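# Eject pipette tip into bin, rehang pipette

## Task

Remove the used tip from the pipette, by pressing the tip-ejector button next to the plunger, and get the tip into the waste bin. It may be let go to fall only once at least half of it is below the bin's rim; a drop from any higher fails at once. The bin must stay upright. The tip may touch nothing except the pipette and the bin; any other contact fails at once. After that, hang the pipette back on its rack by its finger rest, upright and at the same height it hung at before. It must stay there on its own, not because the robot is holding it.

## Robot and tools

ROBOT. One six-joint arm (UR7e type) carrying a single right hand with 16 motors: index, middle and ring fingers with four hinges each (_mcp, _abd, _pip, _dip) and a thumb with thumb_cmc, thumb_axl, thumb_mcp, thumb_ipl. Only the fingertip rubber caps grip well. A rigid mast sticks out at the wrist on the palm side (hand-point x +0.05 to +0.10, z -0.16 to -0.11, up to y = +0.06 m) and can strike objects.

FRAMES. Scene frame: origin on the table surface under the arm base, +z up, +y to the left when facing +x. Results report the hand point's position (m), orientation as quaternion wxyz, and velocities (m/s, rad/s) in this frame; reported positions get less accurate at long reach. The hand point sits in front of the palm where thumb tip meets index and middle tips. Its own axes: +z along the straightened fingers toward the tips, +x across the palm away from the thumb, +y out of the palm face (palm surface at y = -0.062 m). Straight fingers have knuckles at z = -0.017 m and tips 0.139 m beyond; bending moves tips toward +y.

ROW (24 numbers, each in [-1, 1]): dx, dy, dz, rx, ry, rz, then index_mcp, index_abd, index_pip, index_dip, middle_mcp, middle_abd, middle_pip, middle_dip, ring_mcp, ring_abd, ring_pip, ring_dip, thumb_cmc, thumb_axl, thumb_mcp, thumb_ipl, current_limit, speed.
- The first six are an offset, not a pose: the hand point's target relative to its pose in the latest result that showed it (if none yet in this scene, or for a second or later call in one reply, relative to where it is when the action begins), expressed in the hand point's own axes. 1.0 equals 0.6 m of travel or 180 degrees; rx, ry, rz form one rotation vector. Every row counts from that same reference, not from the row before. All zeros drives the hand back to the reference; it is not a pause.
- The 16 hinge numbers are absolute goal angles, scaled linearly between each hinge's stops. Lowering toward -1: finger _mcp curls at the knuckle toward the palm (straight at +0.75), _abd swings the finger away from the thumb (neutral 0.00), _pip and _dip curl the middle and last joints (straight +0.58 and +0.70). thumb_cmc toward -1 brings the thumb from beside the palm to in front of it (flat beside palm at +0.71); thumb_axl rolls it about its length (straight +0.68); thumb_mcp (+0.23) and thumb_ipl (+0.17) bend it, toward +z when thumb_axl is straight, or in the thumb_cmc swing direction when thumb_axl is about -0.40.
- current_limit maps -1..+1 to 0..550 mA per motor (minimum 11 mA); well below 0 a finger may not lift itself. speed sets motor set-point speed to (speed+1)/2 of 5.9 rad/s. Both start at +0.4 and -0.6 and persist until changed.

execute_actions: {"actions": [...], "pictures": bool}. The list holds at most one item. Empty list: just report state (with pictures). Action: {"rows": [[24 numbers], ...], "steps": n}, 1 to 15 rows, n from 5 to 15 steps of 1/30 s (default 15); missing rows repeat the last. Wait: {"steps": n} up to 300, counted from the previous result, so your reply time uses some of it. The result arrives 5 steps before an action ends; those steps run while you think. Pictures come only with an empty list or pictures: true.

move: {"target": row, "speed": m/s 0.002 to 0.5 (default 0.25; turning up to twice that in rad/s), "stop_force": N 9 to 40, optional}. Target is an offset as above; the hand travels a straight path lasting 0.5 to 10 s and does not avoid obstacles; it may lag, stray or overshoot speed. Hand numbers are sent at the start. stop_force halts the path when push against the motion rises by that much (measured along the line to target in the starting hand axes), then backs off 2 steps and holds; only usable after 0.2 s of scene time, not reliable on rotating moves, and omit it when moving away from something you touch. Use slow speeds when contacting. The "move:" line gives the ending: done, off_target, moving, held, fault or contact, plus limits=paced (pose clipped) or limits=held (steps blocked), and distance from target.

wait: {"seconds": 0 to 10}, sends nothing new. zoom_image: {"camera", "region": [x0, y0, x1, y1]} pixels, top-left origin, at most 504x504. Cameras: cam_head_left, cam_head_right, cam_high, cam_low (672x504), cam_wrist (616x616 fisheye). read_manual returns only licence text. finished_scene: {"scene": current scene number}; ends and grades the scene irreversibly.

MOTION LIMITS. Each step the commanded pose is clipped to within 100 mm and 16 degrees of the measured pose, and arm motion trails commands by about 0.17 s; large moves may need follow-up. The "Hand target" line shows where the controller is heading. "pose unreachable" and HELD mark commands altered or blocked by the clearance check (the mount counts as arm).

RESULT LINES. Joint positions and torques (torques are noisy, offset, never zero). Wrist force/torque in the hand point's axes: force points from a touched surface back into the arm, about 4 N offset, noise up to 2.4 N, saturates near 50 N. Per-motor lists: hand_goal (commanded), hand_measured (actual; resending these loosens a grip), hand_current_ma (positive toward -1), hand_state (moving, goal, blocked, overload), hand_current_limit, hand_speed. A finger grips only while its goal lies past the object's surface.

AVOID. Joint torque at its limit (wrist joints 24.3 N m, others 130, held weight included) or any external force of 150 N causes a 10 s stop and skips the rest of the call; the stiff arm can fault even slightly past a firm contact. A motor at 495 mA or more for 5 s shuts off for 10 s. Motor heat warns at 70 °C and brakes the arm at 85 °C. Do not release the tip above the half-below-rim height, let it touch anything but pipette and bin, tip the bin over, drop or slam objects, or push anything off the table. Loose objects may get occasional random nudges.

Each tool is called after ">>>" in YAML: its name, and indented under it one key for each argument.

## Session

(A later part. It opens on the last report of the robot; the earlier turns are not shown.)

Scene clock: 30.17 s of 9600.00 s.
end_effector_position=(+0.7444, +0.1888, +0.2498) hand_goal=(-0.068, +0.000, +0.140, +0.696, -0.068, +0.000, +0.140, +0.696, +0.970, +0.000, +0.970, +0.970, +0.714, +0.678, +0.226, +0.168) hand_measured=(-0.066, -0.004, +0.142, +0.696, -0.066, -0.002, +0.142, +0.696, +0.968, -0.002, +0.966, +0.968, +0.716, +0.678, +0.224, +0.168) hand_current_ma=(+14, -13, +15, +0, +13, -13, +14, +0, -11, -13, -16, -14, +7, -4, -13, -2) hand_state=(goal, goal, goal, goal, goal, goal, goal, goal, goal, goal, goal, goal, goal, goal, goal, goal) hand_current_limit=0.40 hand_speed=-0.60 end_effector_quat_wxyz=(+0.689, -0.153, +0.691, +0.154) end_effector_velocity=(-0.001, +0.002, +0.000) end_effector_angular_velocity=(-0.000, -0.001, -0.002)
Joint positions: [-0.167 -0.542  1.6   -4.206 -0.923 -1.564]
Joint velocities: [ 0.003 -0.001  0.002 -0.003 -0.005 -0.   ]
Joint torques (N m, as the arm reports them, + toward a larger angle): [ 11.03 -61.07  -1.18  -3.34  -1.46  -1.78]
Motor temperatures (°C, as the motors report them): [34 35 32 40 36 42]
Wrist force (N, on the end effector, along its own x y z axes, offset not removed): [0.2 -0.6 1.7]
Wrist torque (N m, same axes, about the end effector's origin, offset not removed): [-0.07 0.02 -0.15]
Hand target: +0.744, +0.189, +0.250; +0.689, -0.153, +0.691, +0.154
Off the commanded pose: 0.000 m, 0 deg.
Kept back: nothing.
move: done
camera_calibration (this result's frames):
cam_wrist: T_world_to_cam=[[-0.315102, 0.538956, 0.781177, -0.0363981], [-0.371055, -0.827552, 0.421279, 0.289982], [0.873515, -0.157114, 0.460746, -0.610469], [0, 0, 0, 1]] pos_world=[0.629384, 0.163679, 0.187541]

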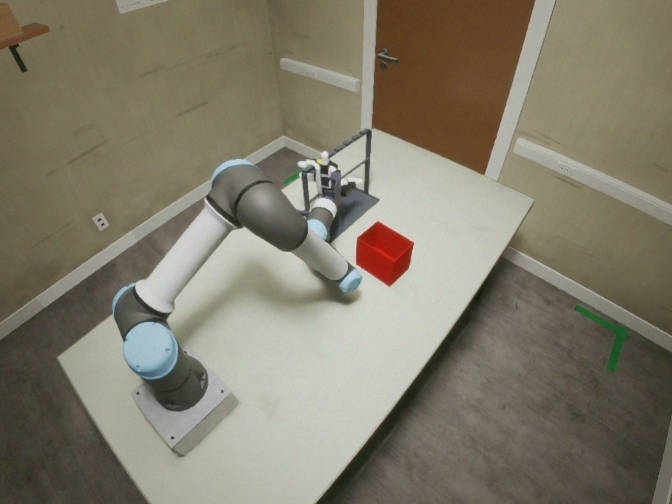

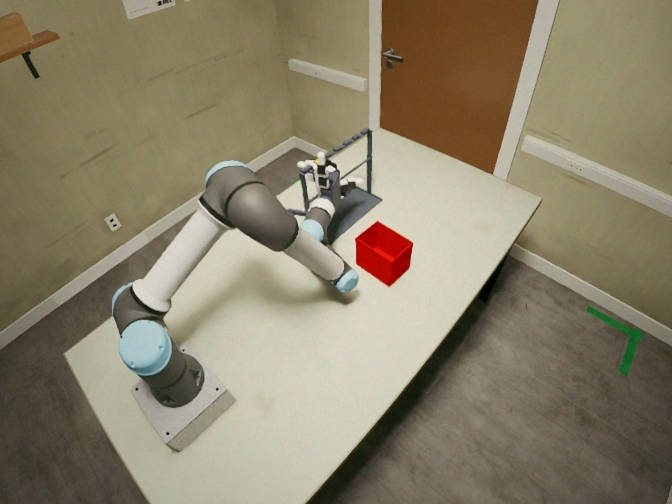

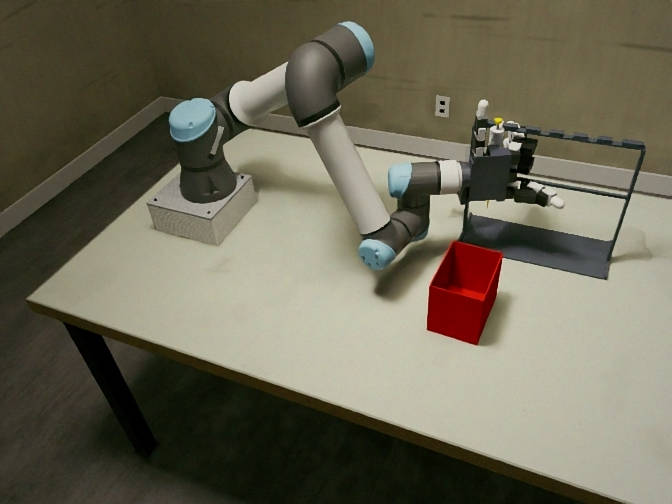

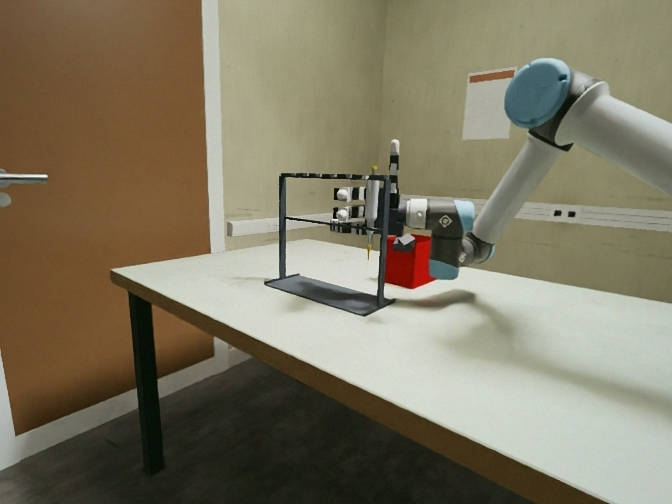

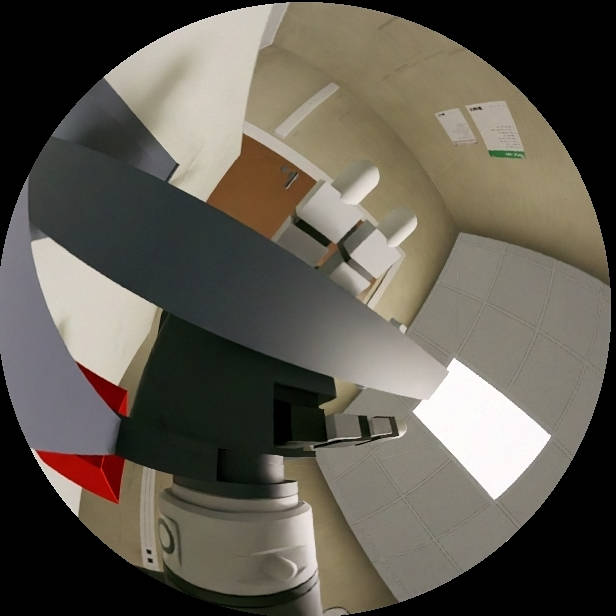

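>>> zoom_image:
  camera: "cam_low"
  region: [320, 130, 450, 270]

>>> zoom_image:
  camera: "cam_high"
  region: [450, 90, 580, 220]

Region (320, 130, 450, 270) of cam_low's 672x504 image, scaled by 3.600, with more detail than that image has; it fills the left 468 columns of this view, and the rest is white.

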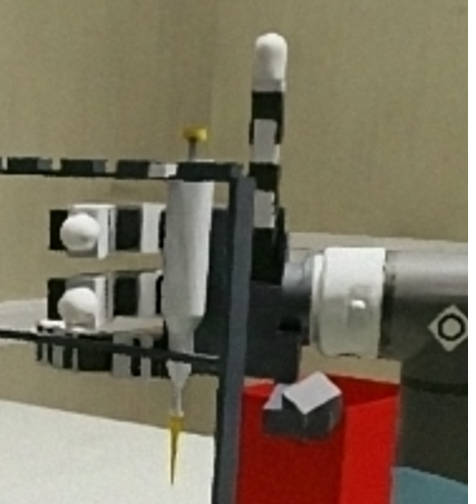

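Region (450, 90, 580, 220) of cam_high's 672x504 image, scaled by 3.877, with more detail than that image has.

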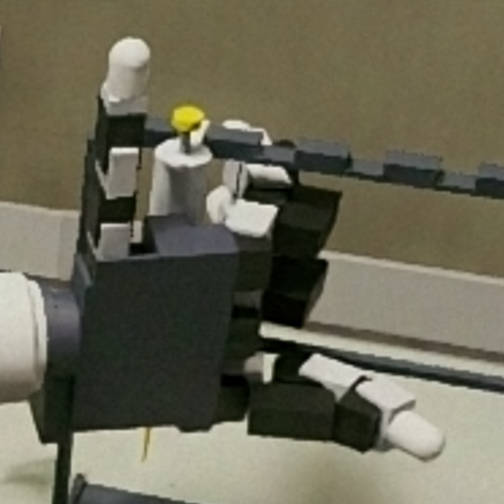

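>>> move:
  target: [-0.005,0,0,0,0,0, -0.068,0,-0.45,-0.10,-0.068,0,-0.45,-0.10,0.97,0,0.97,0.97,0.714,0.678,0.226,0.168,0.4,-0.75]
  speed: 0.01

>>> zoom_image:
  camera: "cam_low"
  region: [320, 130, 450, 270]

Scene clock: 32.40 s of 9600.00 s.
end_effector_position=(+0.7444, +0.1888, +0.2528) hand_goal=(-0.068, +0.000, -0.450, -0.100, -0.068, +0.000, -0.450, -0.100, +0.970, +0.000, +0.970, +0.970, +0.714, +0.678, +0.226, +0.168) hand_measured=(-0.066, -0.004, -0.446, -0.098, -0.066, -0.002, -0.446, -0.096, +0.968, -0.002, +0.966, +0.968, +0.716, +0.678, +0.224, +0.168) hand_current_ma=(+14, -13, +16, +15, +13, -13, +16, +15, -11, -13, -16, -14, +7, -4, -13, -2) hand_state=(goal, goal, goal, goal, goal, goal, goal, goal, goal, goal, goal, goal, goal, goal, goal, goal) hand_current_limit=0.40 hand_speed=-0.75 end_effector_quat_wxyz=(+0.689, -0.153, +0.691, +0.154) end_effector_velocity=(-0.000, +0.001, -0.000) end_effector_angular_velocity=(+0.000, +0.000, +0.000)
Joint positions: [-0.167 -0.548  1.602 -4.203 -0.923 -1.564]
Joint velocities: [ 0.001 -0.     0.     0.    -0.001  0.   ]
Joint torques (N m, as the arm reports them, + toward a larger angle): [-11.79 -59.68  -1.    -0.01   1.41  -0.6 ]
Motor temperatures (°C, as the motors report them): [34 35 32 40 36 42]
Wrist force (N, on the end effector, along its own x y z axes, offset not removed): [-4.1 1.0 4.1]
Wrist torque (N m, same axes, about the end effector's origin, offset not removed): [-0.09 0.32 -0.57]
Hand target: +0.744, +0.189, +0.253; +0.689, -0.153, +0.691, +0.154
Off the commanded pose: 0.000 m, 0 deg.
Kept back: nothing.
move: done
camera_calibration (this result's frames):
cam_wrist: T_world_to_cam=[[-0.315103, 0.538958, 0.781175, -0.0387383], [-0.371056, -0.827551, 0.421281, 0.288722], [0.873515, -0.157113, 0.460747, -0.611856], [0, 0, 0, 1]] pos_world=[0.629391, 0.16368, 0.190539]

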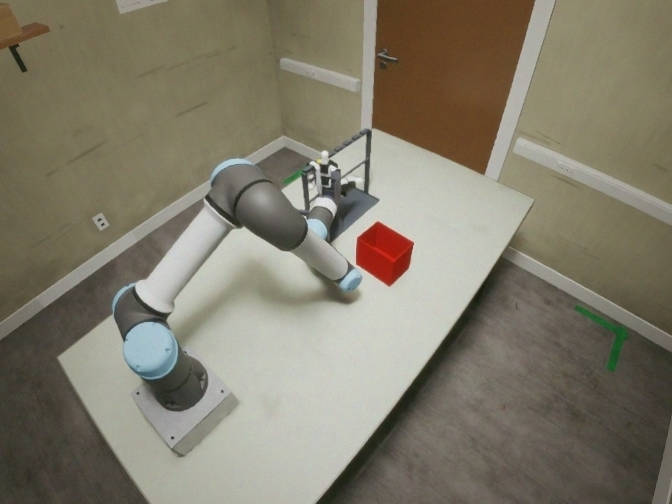

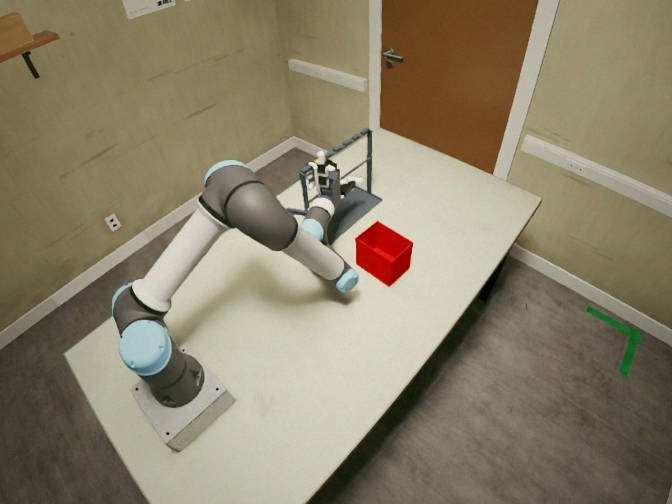

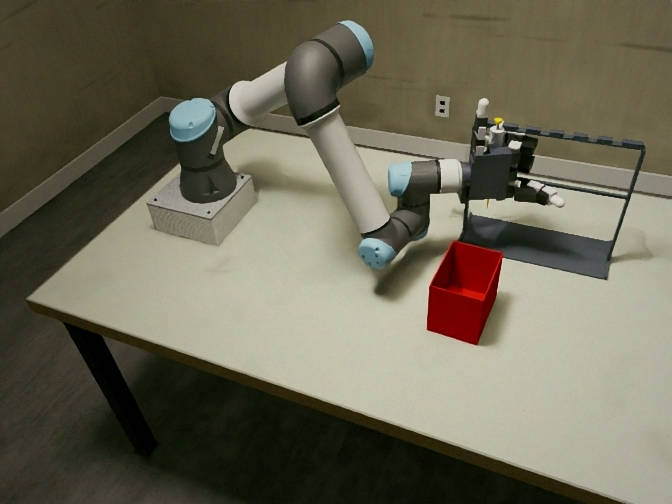

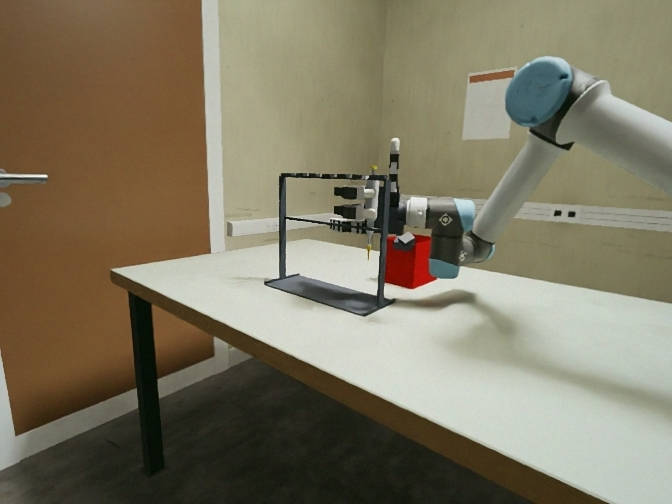

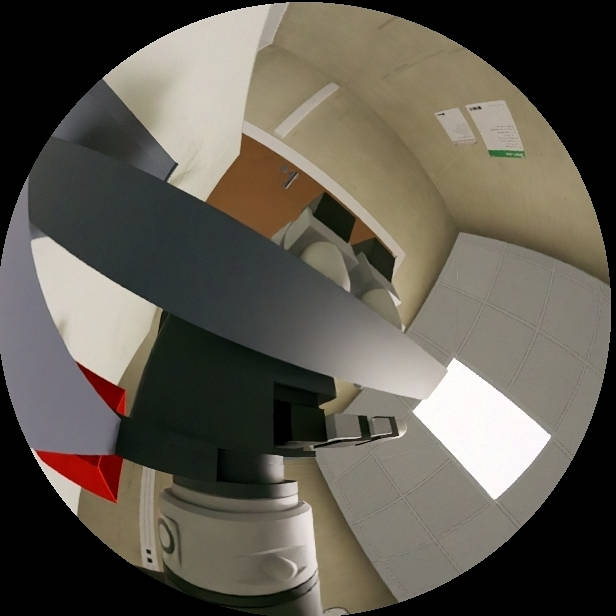

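Region (320, 130, 450, 270) of cam_low's 672x504 image, scaled by 3.600, with more detail than that image has; it fills the left 468 columns of this view, and the rest is white.

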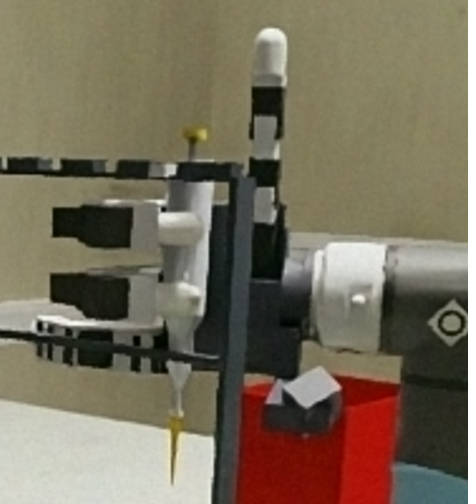

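>>> move:
  target: [0,0.004,0,0,0,0, -0.068,0,-0.72,-0.06,-0.068,0,-0.72,-0.06,0.97,0,0.97,0.97,0.714,0.678,0.226,0.168,0.4,-0.85]
  speed: 0.005

>>> zoom_image:
  camera: "cam_low"
  region: [320, 130, 450, 270]

Scene clock: 38.43 s of 9600.00 s.
end_effector_position=(+0.7434, +0.1910, +0.2528) hand_goal=(-0.068, +0.000, -0.720, -0.060, -0.068, +0.000, -0.720, -0.060, +0.970, +0.000, +0.970, +0.970, +0.714, +0.678, +0.226, +0.168) hand_measured=(-0.066, -0.004, -0.716, -0.062, -0.066, -0.002, -0.712, -0.062, +0.968, -0.002, +0.966, +0.968, +0.716, +0.678, +0.224, +0.168) hand_current_ma=(+14, -13, +17, -15, +13, -13, +39, -10, -11, -13, -16, -14, +7, -4, -13, -2) hand_state=(goal, goal, goal, goal, goal, goal, goal, goal, goal, goal, goal, goal, goal, goal, goal, goal) hand_current_limit=0.40 hand_speed=-0.85 end_effector_quat_wxyz=(+0.689, -0.153, +0.691, +0.154) end_effector_velocity=(-0.000, +0.001, -0.000) end_effector_angular_velocity=(-0.000, +0.000, +0.001)
Joint positions: [-0.163 -0.549  1.606 -4.205 -0.926 -1.564]
Joint velocities: [ 0.001 -0.     0.    -0.    -0.    -0.   ]
Joint torques (N m, as the arm reports them, + toward a larger angle): [ 11.49 -60.13  -1.26  -3.37  -1.43  -1.6 ]
Motor temperatures (°C, as the motors report them): [34 35 32 40 36 42]
Wrist force (N, on the end effector, along its own x y z axes, offset not removed): [-2.2 -1.8 3.6]
Wrist torque (N m, same axes, about the end effector's origin, offset not removed): [-0.39 0.09 -0.41]
Hand target: +0.743, +0.191, +0.253; +0.689, -0.153, +0.691, +0.154
Off the commanded pose: 0.000 m, 0 deg.
Kept back: nothing.
After step 90, 2.03 s passed at rest.
move: done
camera_calibration (this result's frames):
cam_wrist: T_world_to_cam=[[-0.315101, 0.538963, 0.781173, -0.0402289], [-0.371055, -0.827548, 0.421287, 0.29014], [0.873516, -0.15711, 0.460746, -0.610631], [0, 0, 0, 1]] pos_world=[0.628378, 0.165851, 0.19054]

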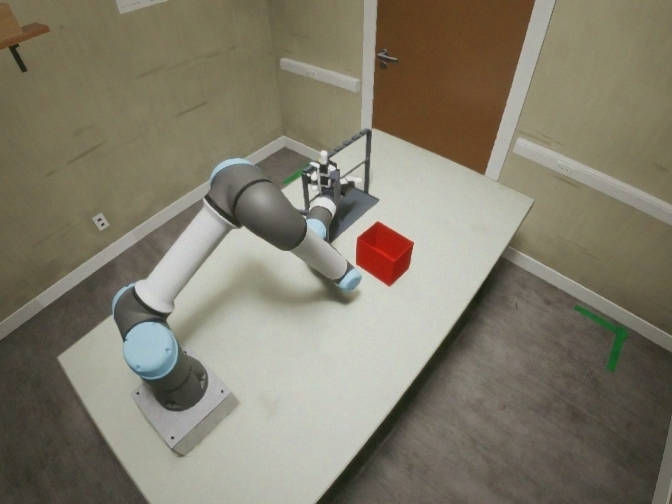

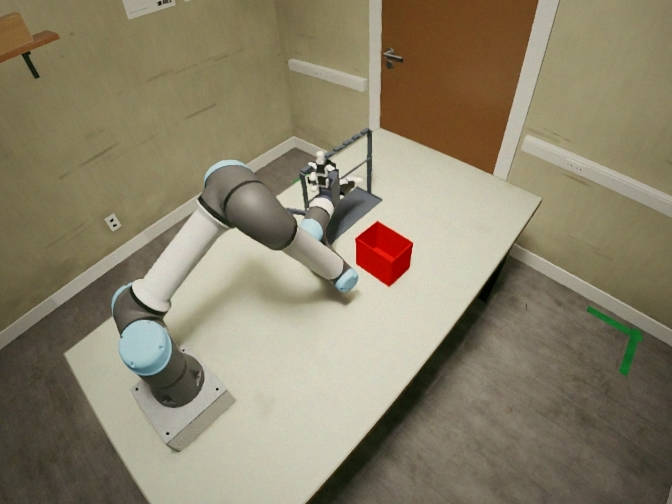

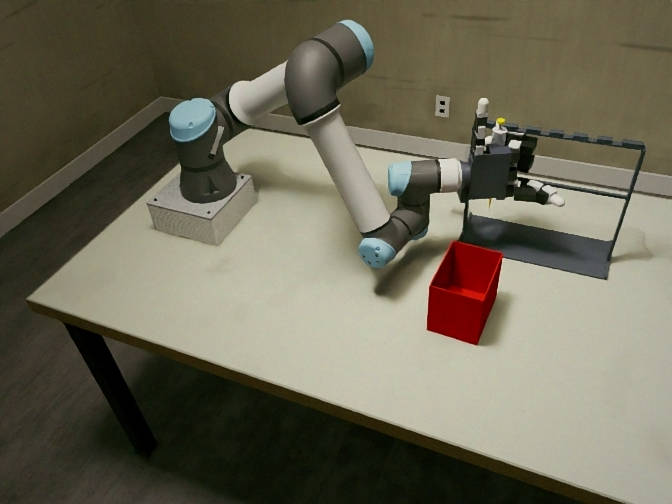

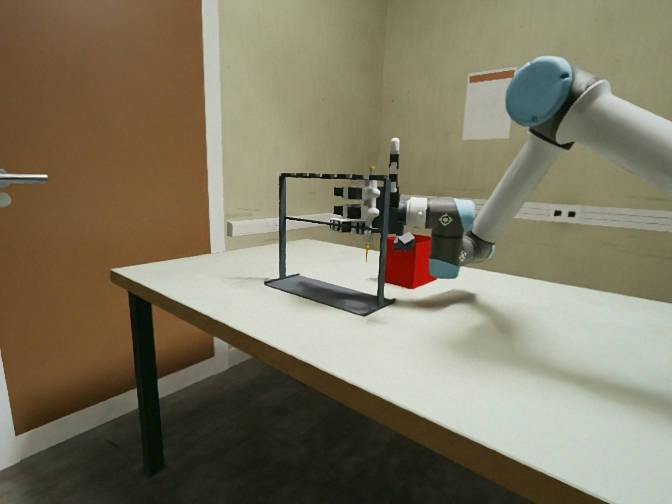

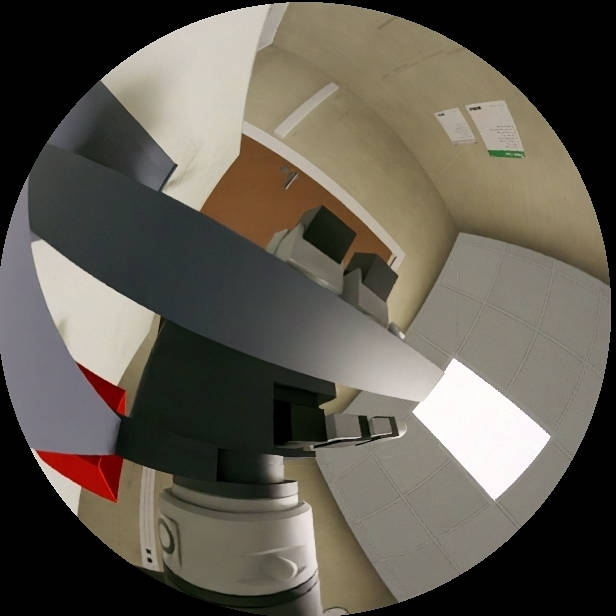

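Region (320, 130, 450, 270) of cam_low's 672x504 image, scaled by 3.600, with more detail than that image has; it fills the left 468 columns of this view, and the rest is white.

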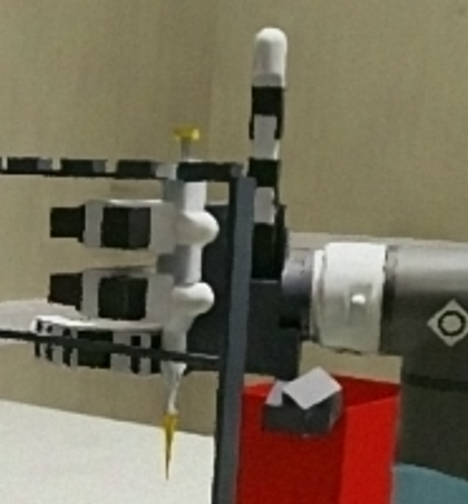

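>>> zoom_image:
  camera: "cam_high"
  region: [470, 100, 540, 170]

>>> zoom_image:
  camera: "cam_low"
  region: [345, 158, 405, 218]

Region (470, 100, 540, 170) of cam_high's 672x504 image, scaled by 7.200, with more detail than that image has.

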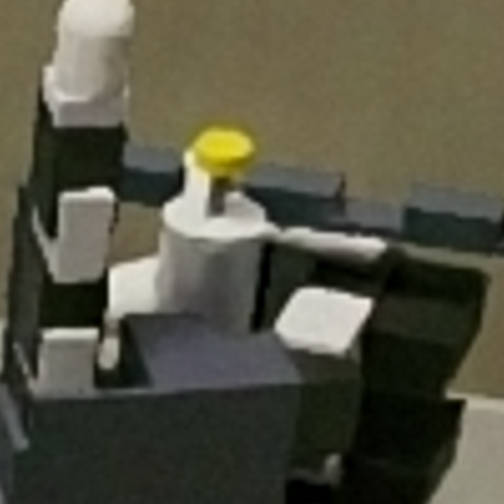

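Region (345, 158, 405, 218) of cam_low's 672x504 image, scaled by 8.400, with more detail than that image has.

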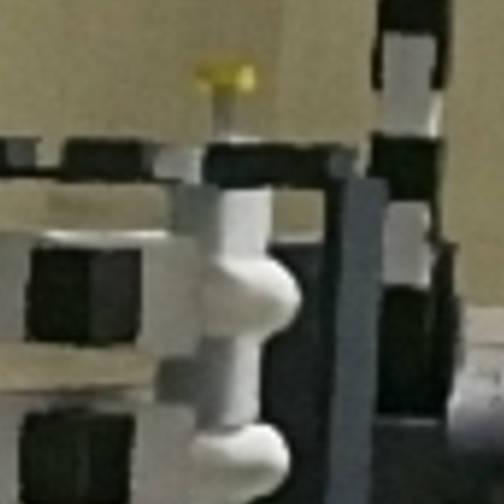

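>>> move:
  target: [0,-0.002,-0.012,0,0,0, -0.068,0,-0.40,-0.17,-0.068,0,-0.40,-0.17,0.97,0,0.97,0.97,0.714,0.678,0.226,0.168,0.4,-0.6]
  speed: 0.005

>>> move:
  target: [0,0.004,-0.010,0,0,0, -0.068,0,-0.40,-0.17,-0.068,0,-0.40,-0.17,0.97,0,0.97,0.97,0.714,0.678,0.226,0.168,0.4,-0.6]
  speed: 0.005

>>> zoom_image:
  camera: "cam_high"
  region: [470, 100, 540, 170]

>>> zoom_image:
  camera: "cam_low"
  region: [320, 130, 450, 270]

Scene clock: 46.03 s of 9600.00 s.
end_effector_position=(+0.7375, +0.1869, +0.2529) hand_goal=(-0.068, +0.000, -0.400, -0.170, -0.068, +0.000, -0.400, -0.170, +0.970, +0.000, +0.970, +0.970, +0.714, +0.678, +0.226, +0.168) hand_measured=(-0.066, -0.004, -0.404, -0.168, -0.066, -0.002, -0.404, -0.166, +0.968, -0.002, +0.966, +0.968, +0.716, +0.678, +0.224, +0.168) hand_current_ma=(+14, -13, -16, +15, +13, -13, -15, +15, -11, -13, -16, -14, +7, -4, -13, -2) hand_state=(goal, goal, goal, goal, goal, goal, goal, goal, goal, goal, goal, goal, goal, goal, goal, goal) hand_current_limit=0.40 hand_speed=-0.60 end_effector_quat_wxyz=(+0.689, -0.153, +0.691, +0.154) end_effector_velocity=(-0.001, -0.000, -0.000) end_effector_angular_velocity=(+0.000, +0.001, +0.001)
Joint positions: [-0.173 -0.556  1.626 -4.218 -0.917 -1.564]
Joint velocities: [-0.001 -0.001  0.004 -0.001  0.002  0.   ]
Joint torques (N m, as the arm reports them, + toward a larger angle): [-13.11 -58.82  -0.11  -3.44   1.36   1.5 ]
Motor temperatures (°C, as the motors report them): [34 35 32 40 36 42]
Wrist force (N, on the end effector, along its own x y z axes, offset not removed): [-8.2 -2.3 3.0]
Wrist torque (N m, same axes, about the end effector's origin, offset not removed): [-0.69 0.87 -0.81]
Hand target: +0.737, +0.187, +0.253; +0.689, -0.153, +0.691, +0.154
Off the commanded pose: 0.000 m, 0 deg.
Kept back: nothing.
After step 90, 2.93 s passed at rest.
move: done
camera_calibration (this result's frames):
cam_wrist: T_world_to_cam=[[-0.315104, 0.538947, 0.781183, -0.0399212], [-0.371055, -0.827557, 0.421269, 0.284558], [0.873514, -0.157119, 0.460745, -0.606087], [0, 0, 0, 1]] pos_world=[0.622433, 0.161776, 0.190562]

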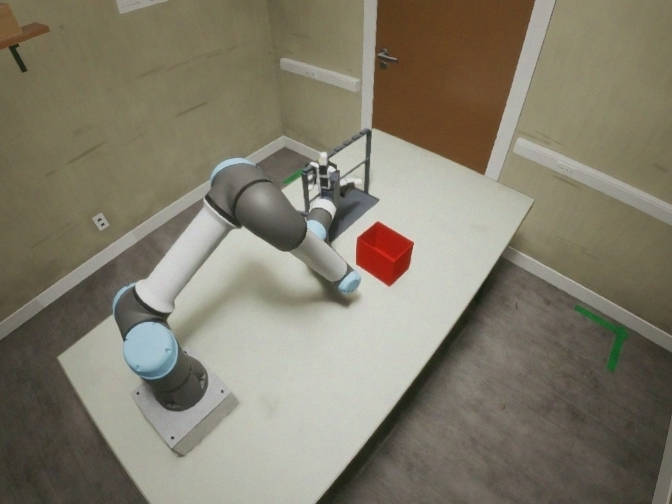

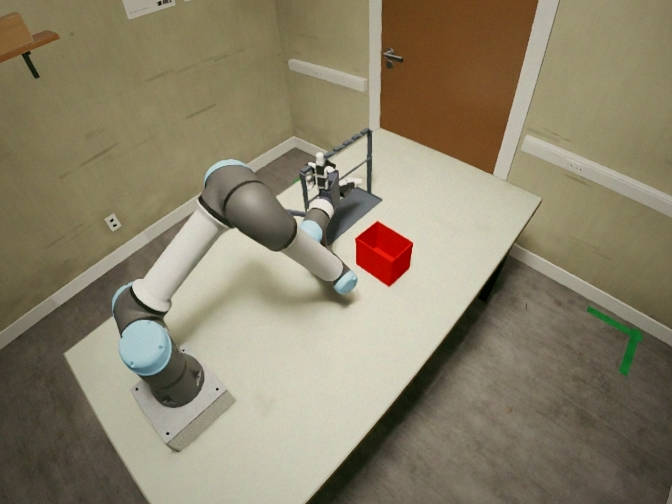

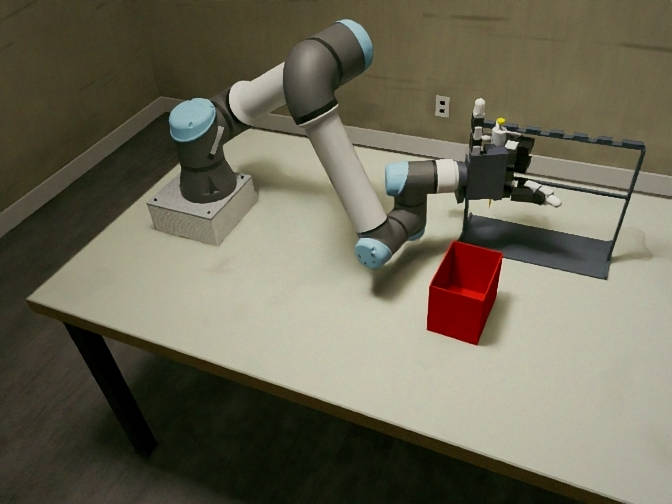

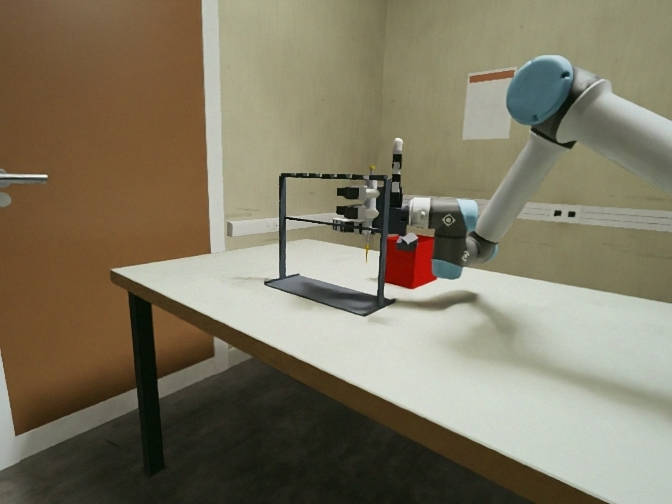

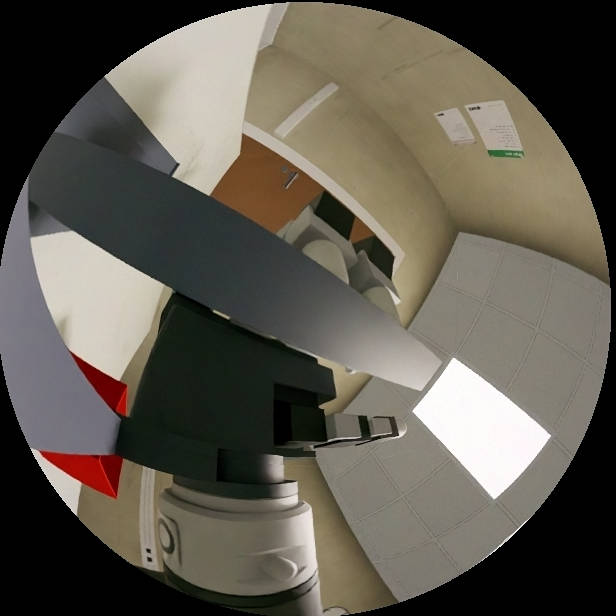

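Scene clock: 47.53 s of 9600.00 s.
end_effector_position=(+0.7311, +0.1865, +0.2529) hand_goal=(-0.068, +0.000, -0.400, -0.170, -0.068, +0.000, -0.400, -0.170, +0.970, +0.000, +0.970, +0.970, +0.714, +0.678, +0.226, +0.168) hand_measured=(-0.066, -0.004, -0.404, -0.168, -0.066, -0.002, -0.404, -0.166, +0.968, -0.002, +0.966, +0.968, +0.716, +0.678, +0.224, +0.168) hand_current_ma=(+14, -13, -16, +15, +13, -13, -15, +15, -11, -13, -16, -14, +7, -4, -13, -2) hand_state=(goal, goal, goal, goal, goal, goal, goal, goal, goal, goal, goal, goal, goal, goal, goal, goal) hand_current_limit=0.40 hand_speed=-0.60 end_effector_quat_wxyz=(+0.689, -0.153, +0.691, +0.154) end_effector_velocity=(-0.001, +0.000, -0.000) end_effector_angular_velocity=(+0.000, +0.001, +0.002)
Joint positions: [-0.176 -0.563  1.648 -4.233 -0.914 -1.564]
Joint velocities: [-0.    -0.001  0.004 -0.002  0.002  0.   ]
Joint torques (N m, as the arm reports them, + toward a larger angle): [-13.33 -59.24   1.25  -3.27   1.48   1.71]
Motor temperatures (°C, as the motors report them): [34 35 32 40 36 42]
Wrist force (N, on the end effector, along its own x y z axes, offset not removed): [-2.8 -5.8 4.4]
Wrist torque (N m, same axes, about the end effector's origin, offset not removed): [-0.81 0.05 -0.60]
Hand target: +0.731, +0.187, +0.253; +0.689, -0.153, +0.691, +0.154
Off the commanded pose: 0.000 m, 0 deg.
Kept back: nothing.
move: done
camera_calibration (this result's frames):
cam_wrist: T_world_to_cam=[[-0.315105, 0.53894, 0.781186, -0.0417497], [-0.371053, -0.827561, 0.421263, 0.281898], [0.873515, -0.15712, 0.460744, -0.600593], [0, 0, 0, 1]] pos_world=[0.61607, 0.161423, 0.190581]

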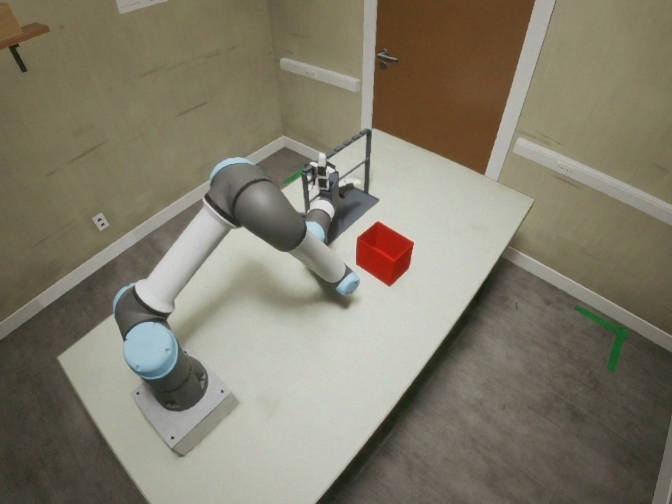

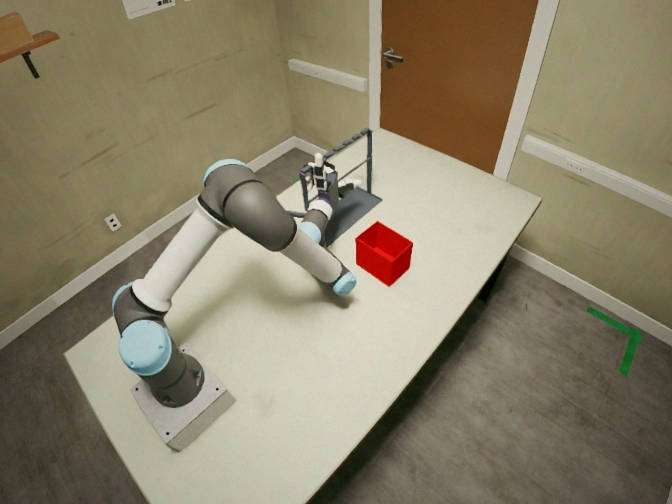

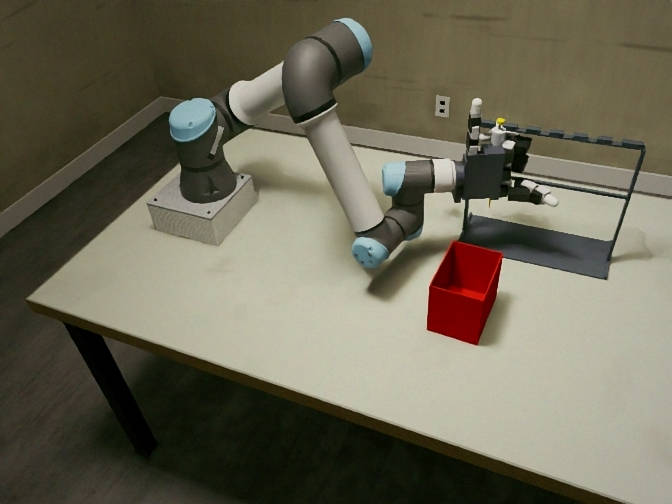

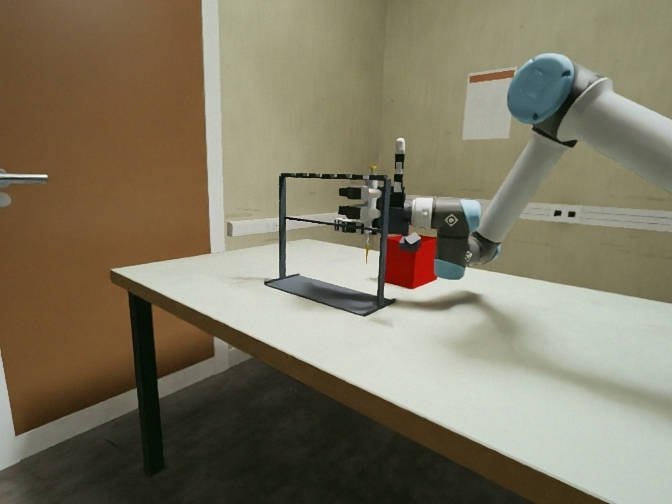

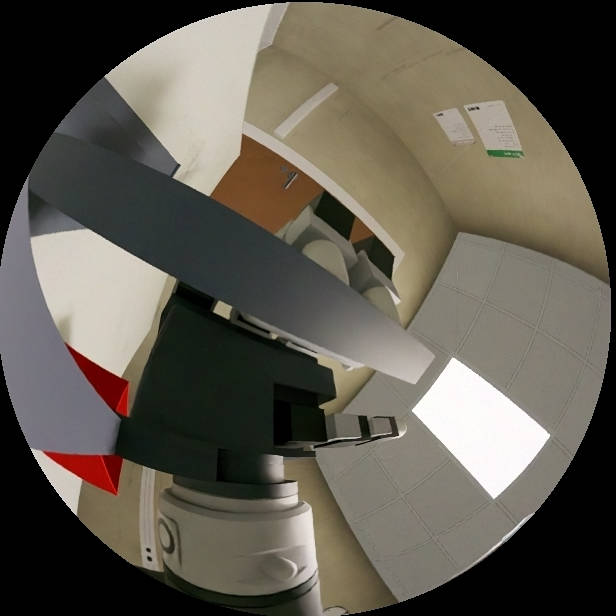

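Region (470, 100, 540, 170) of cam_high's 672x504 image, scaled by 7.200, with more detail than that image has.

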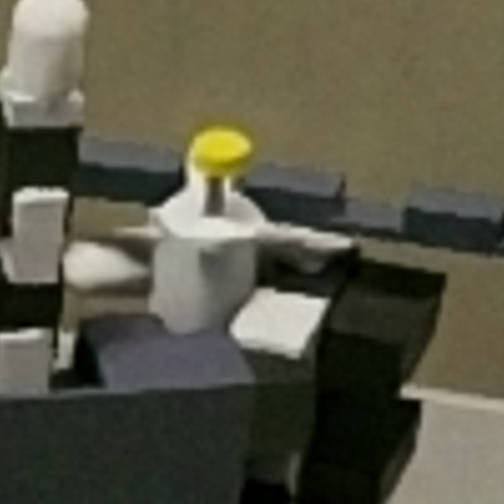

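Region (320, 130, 450, 270) of cam_low's 672x504 image, scaled by 3.600, with more detail than that image has; it fills the left 468 columns of this view, and the rest is white.

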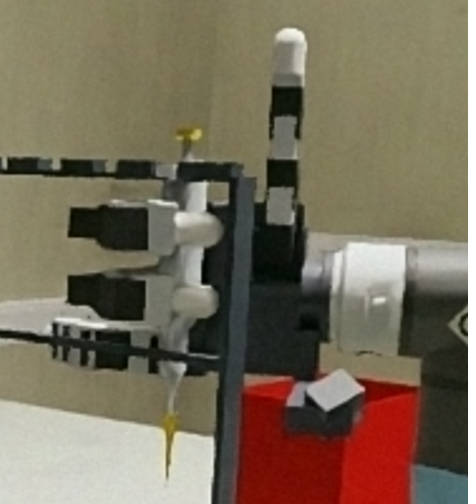

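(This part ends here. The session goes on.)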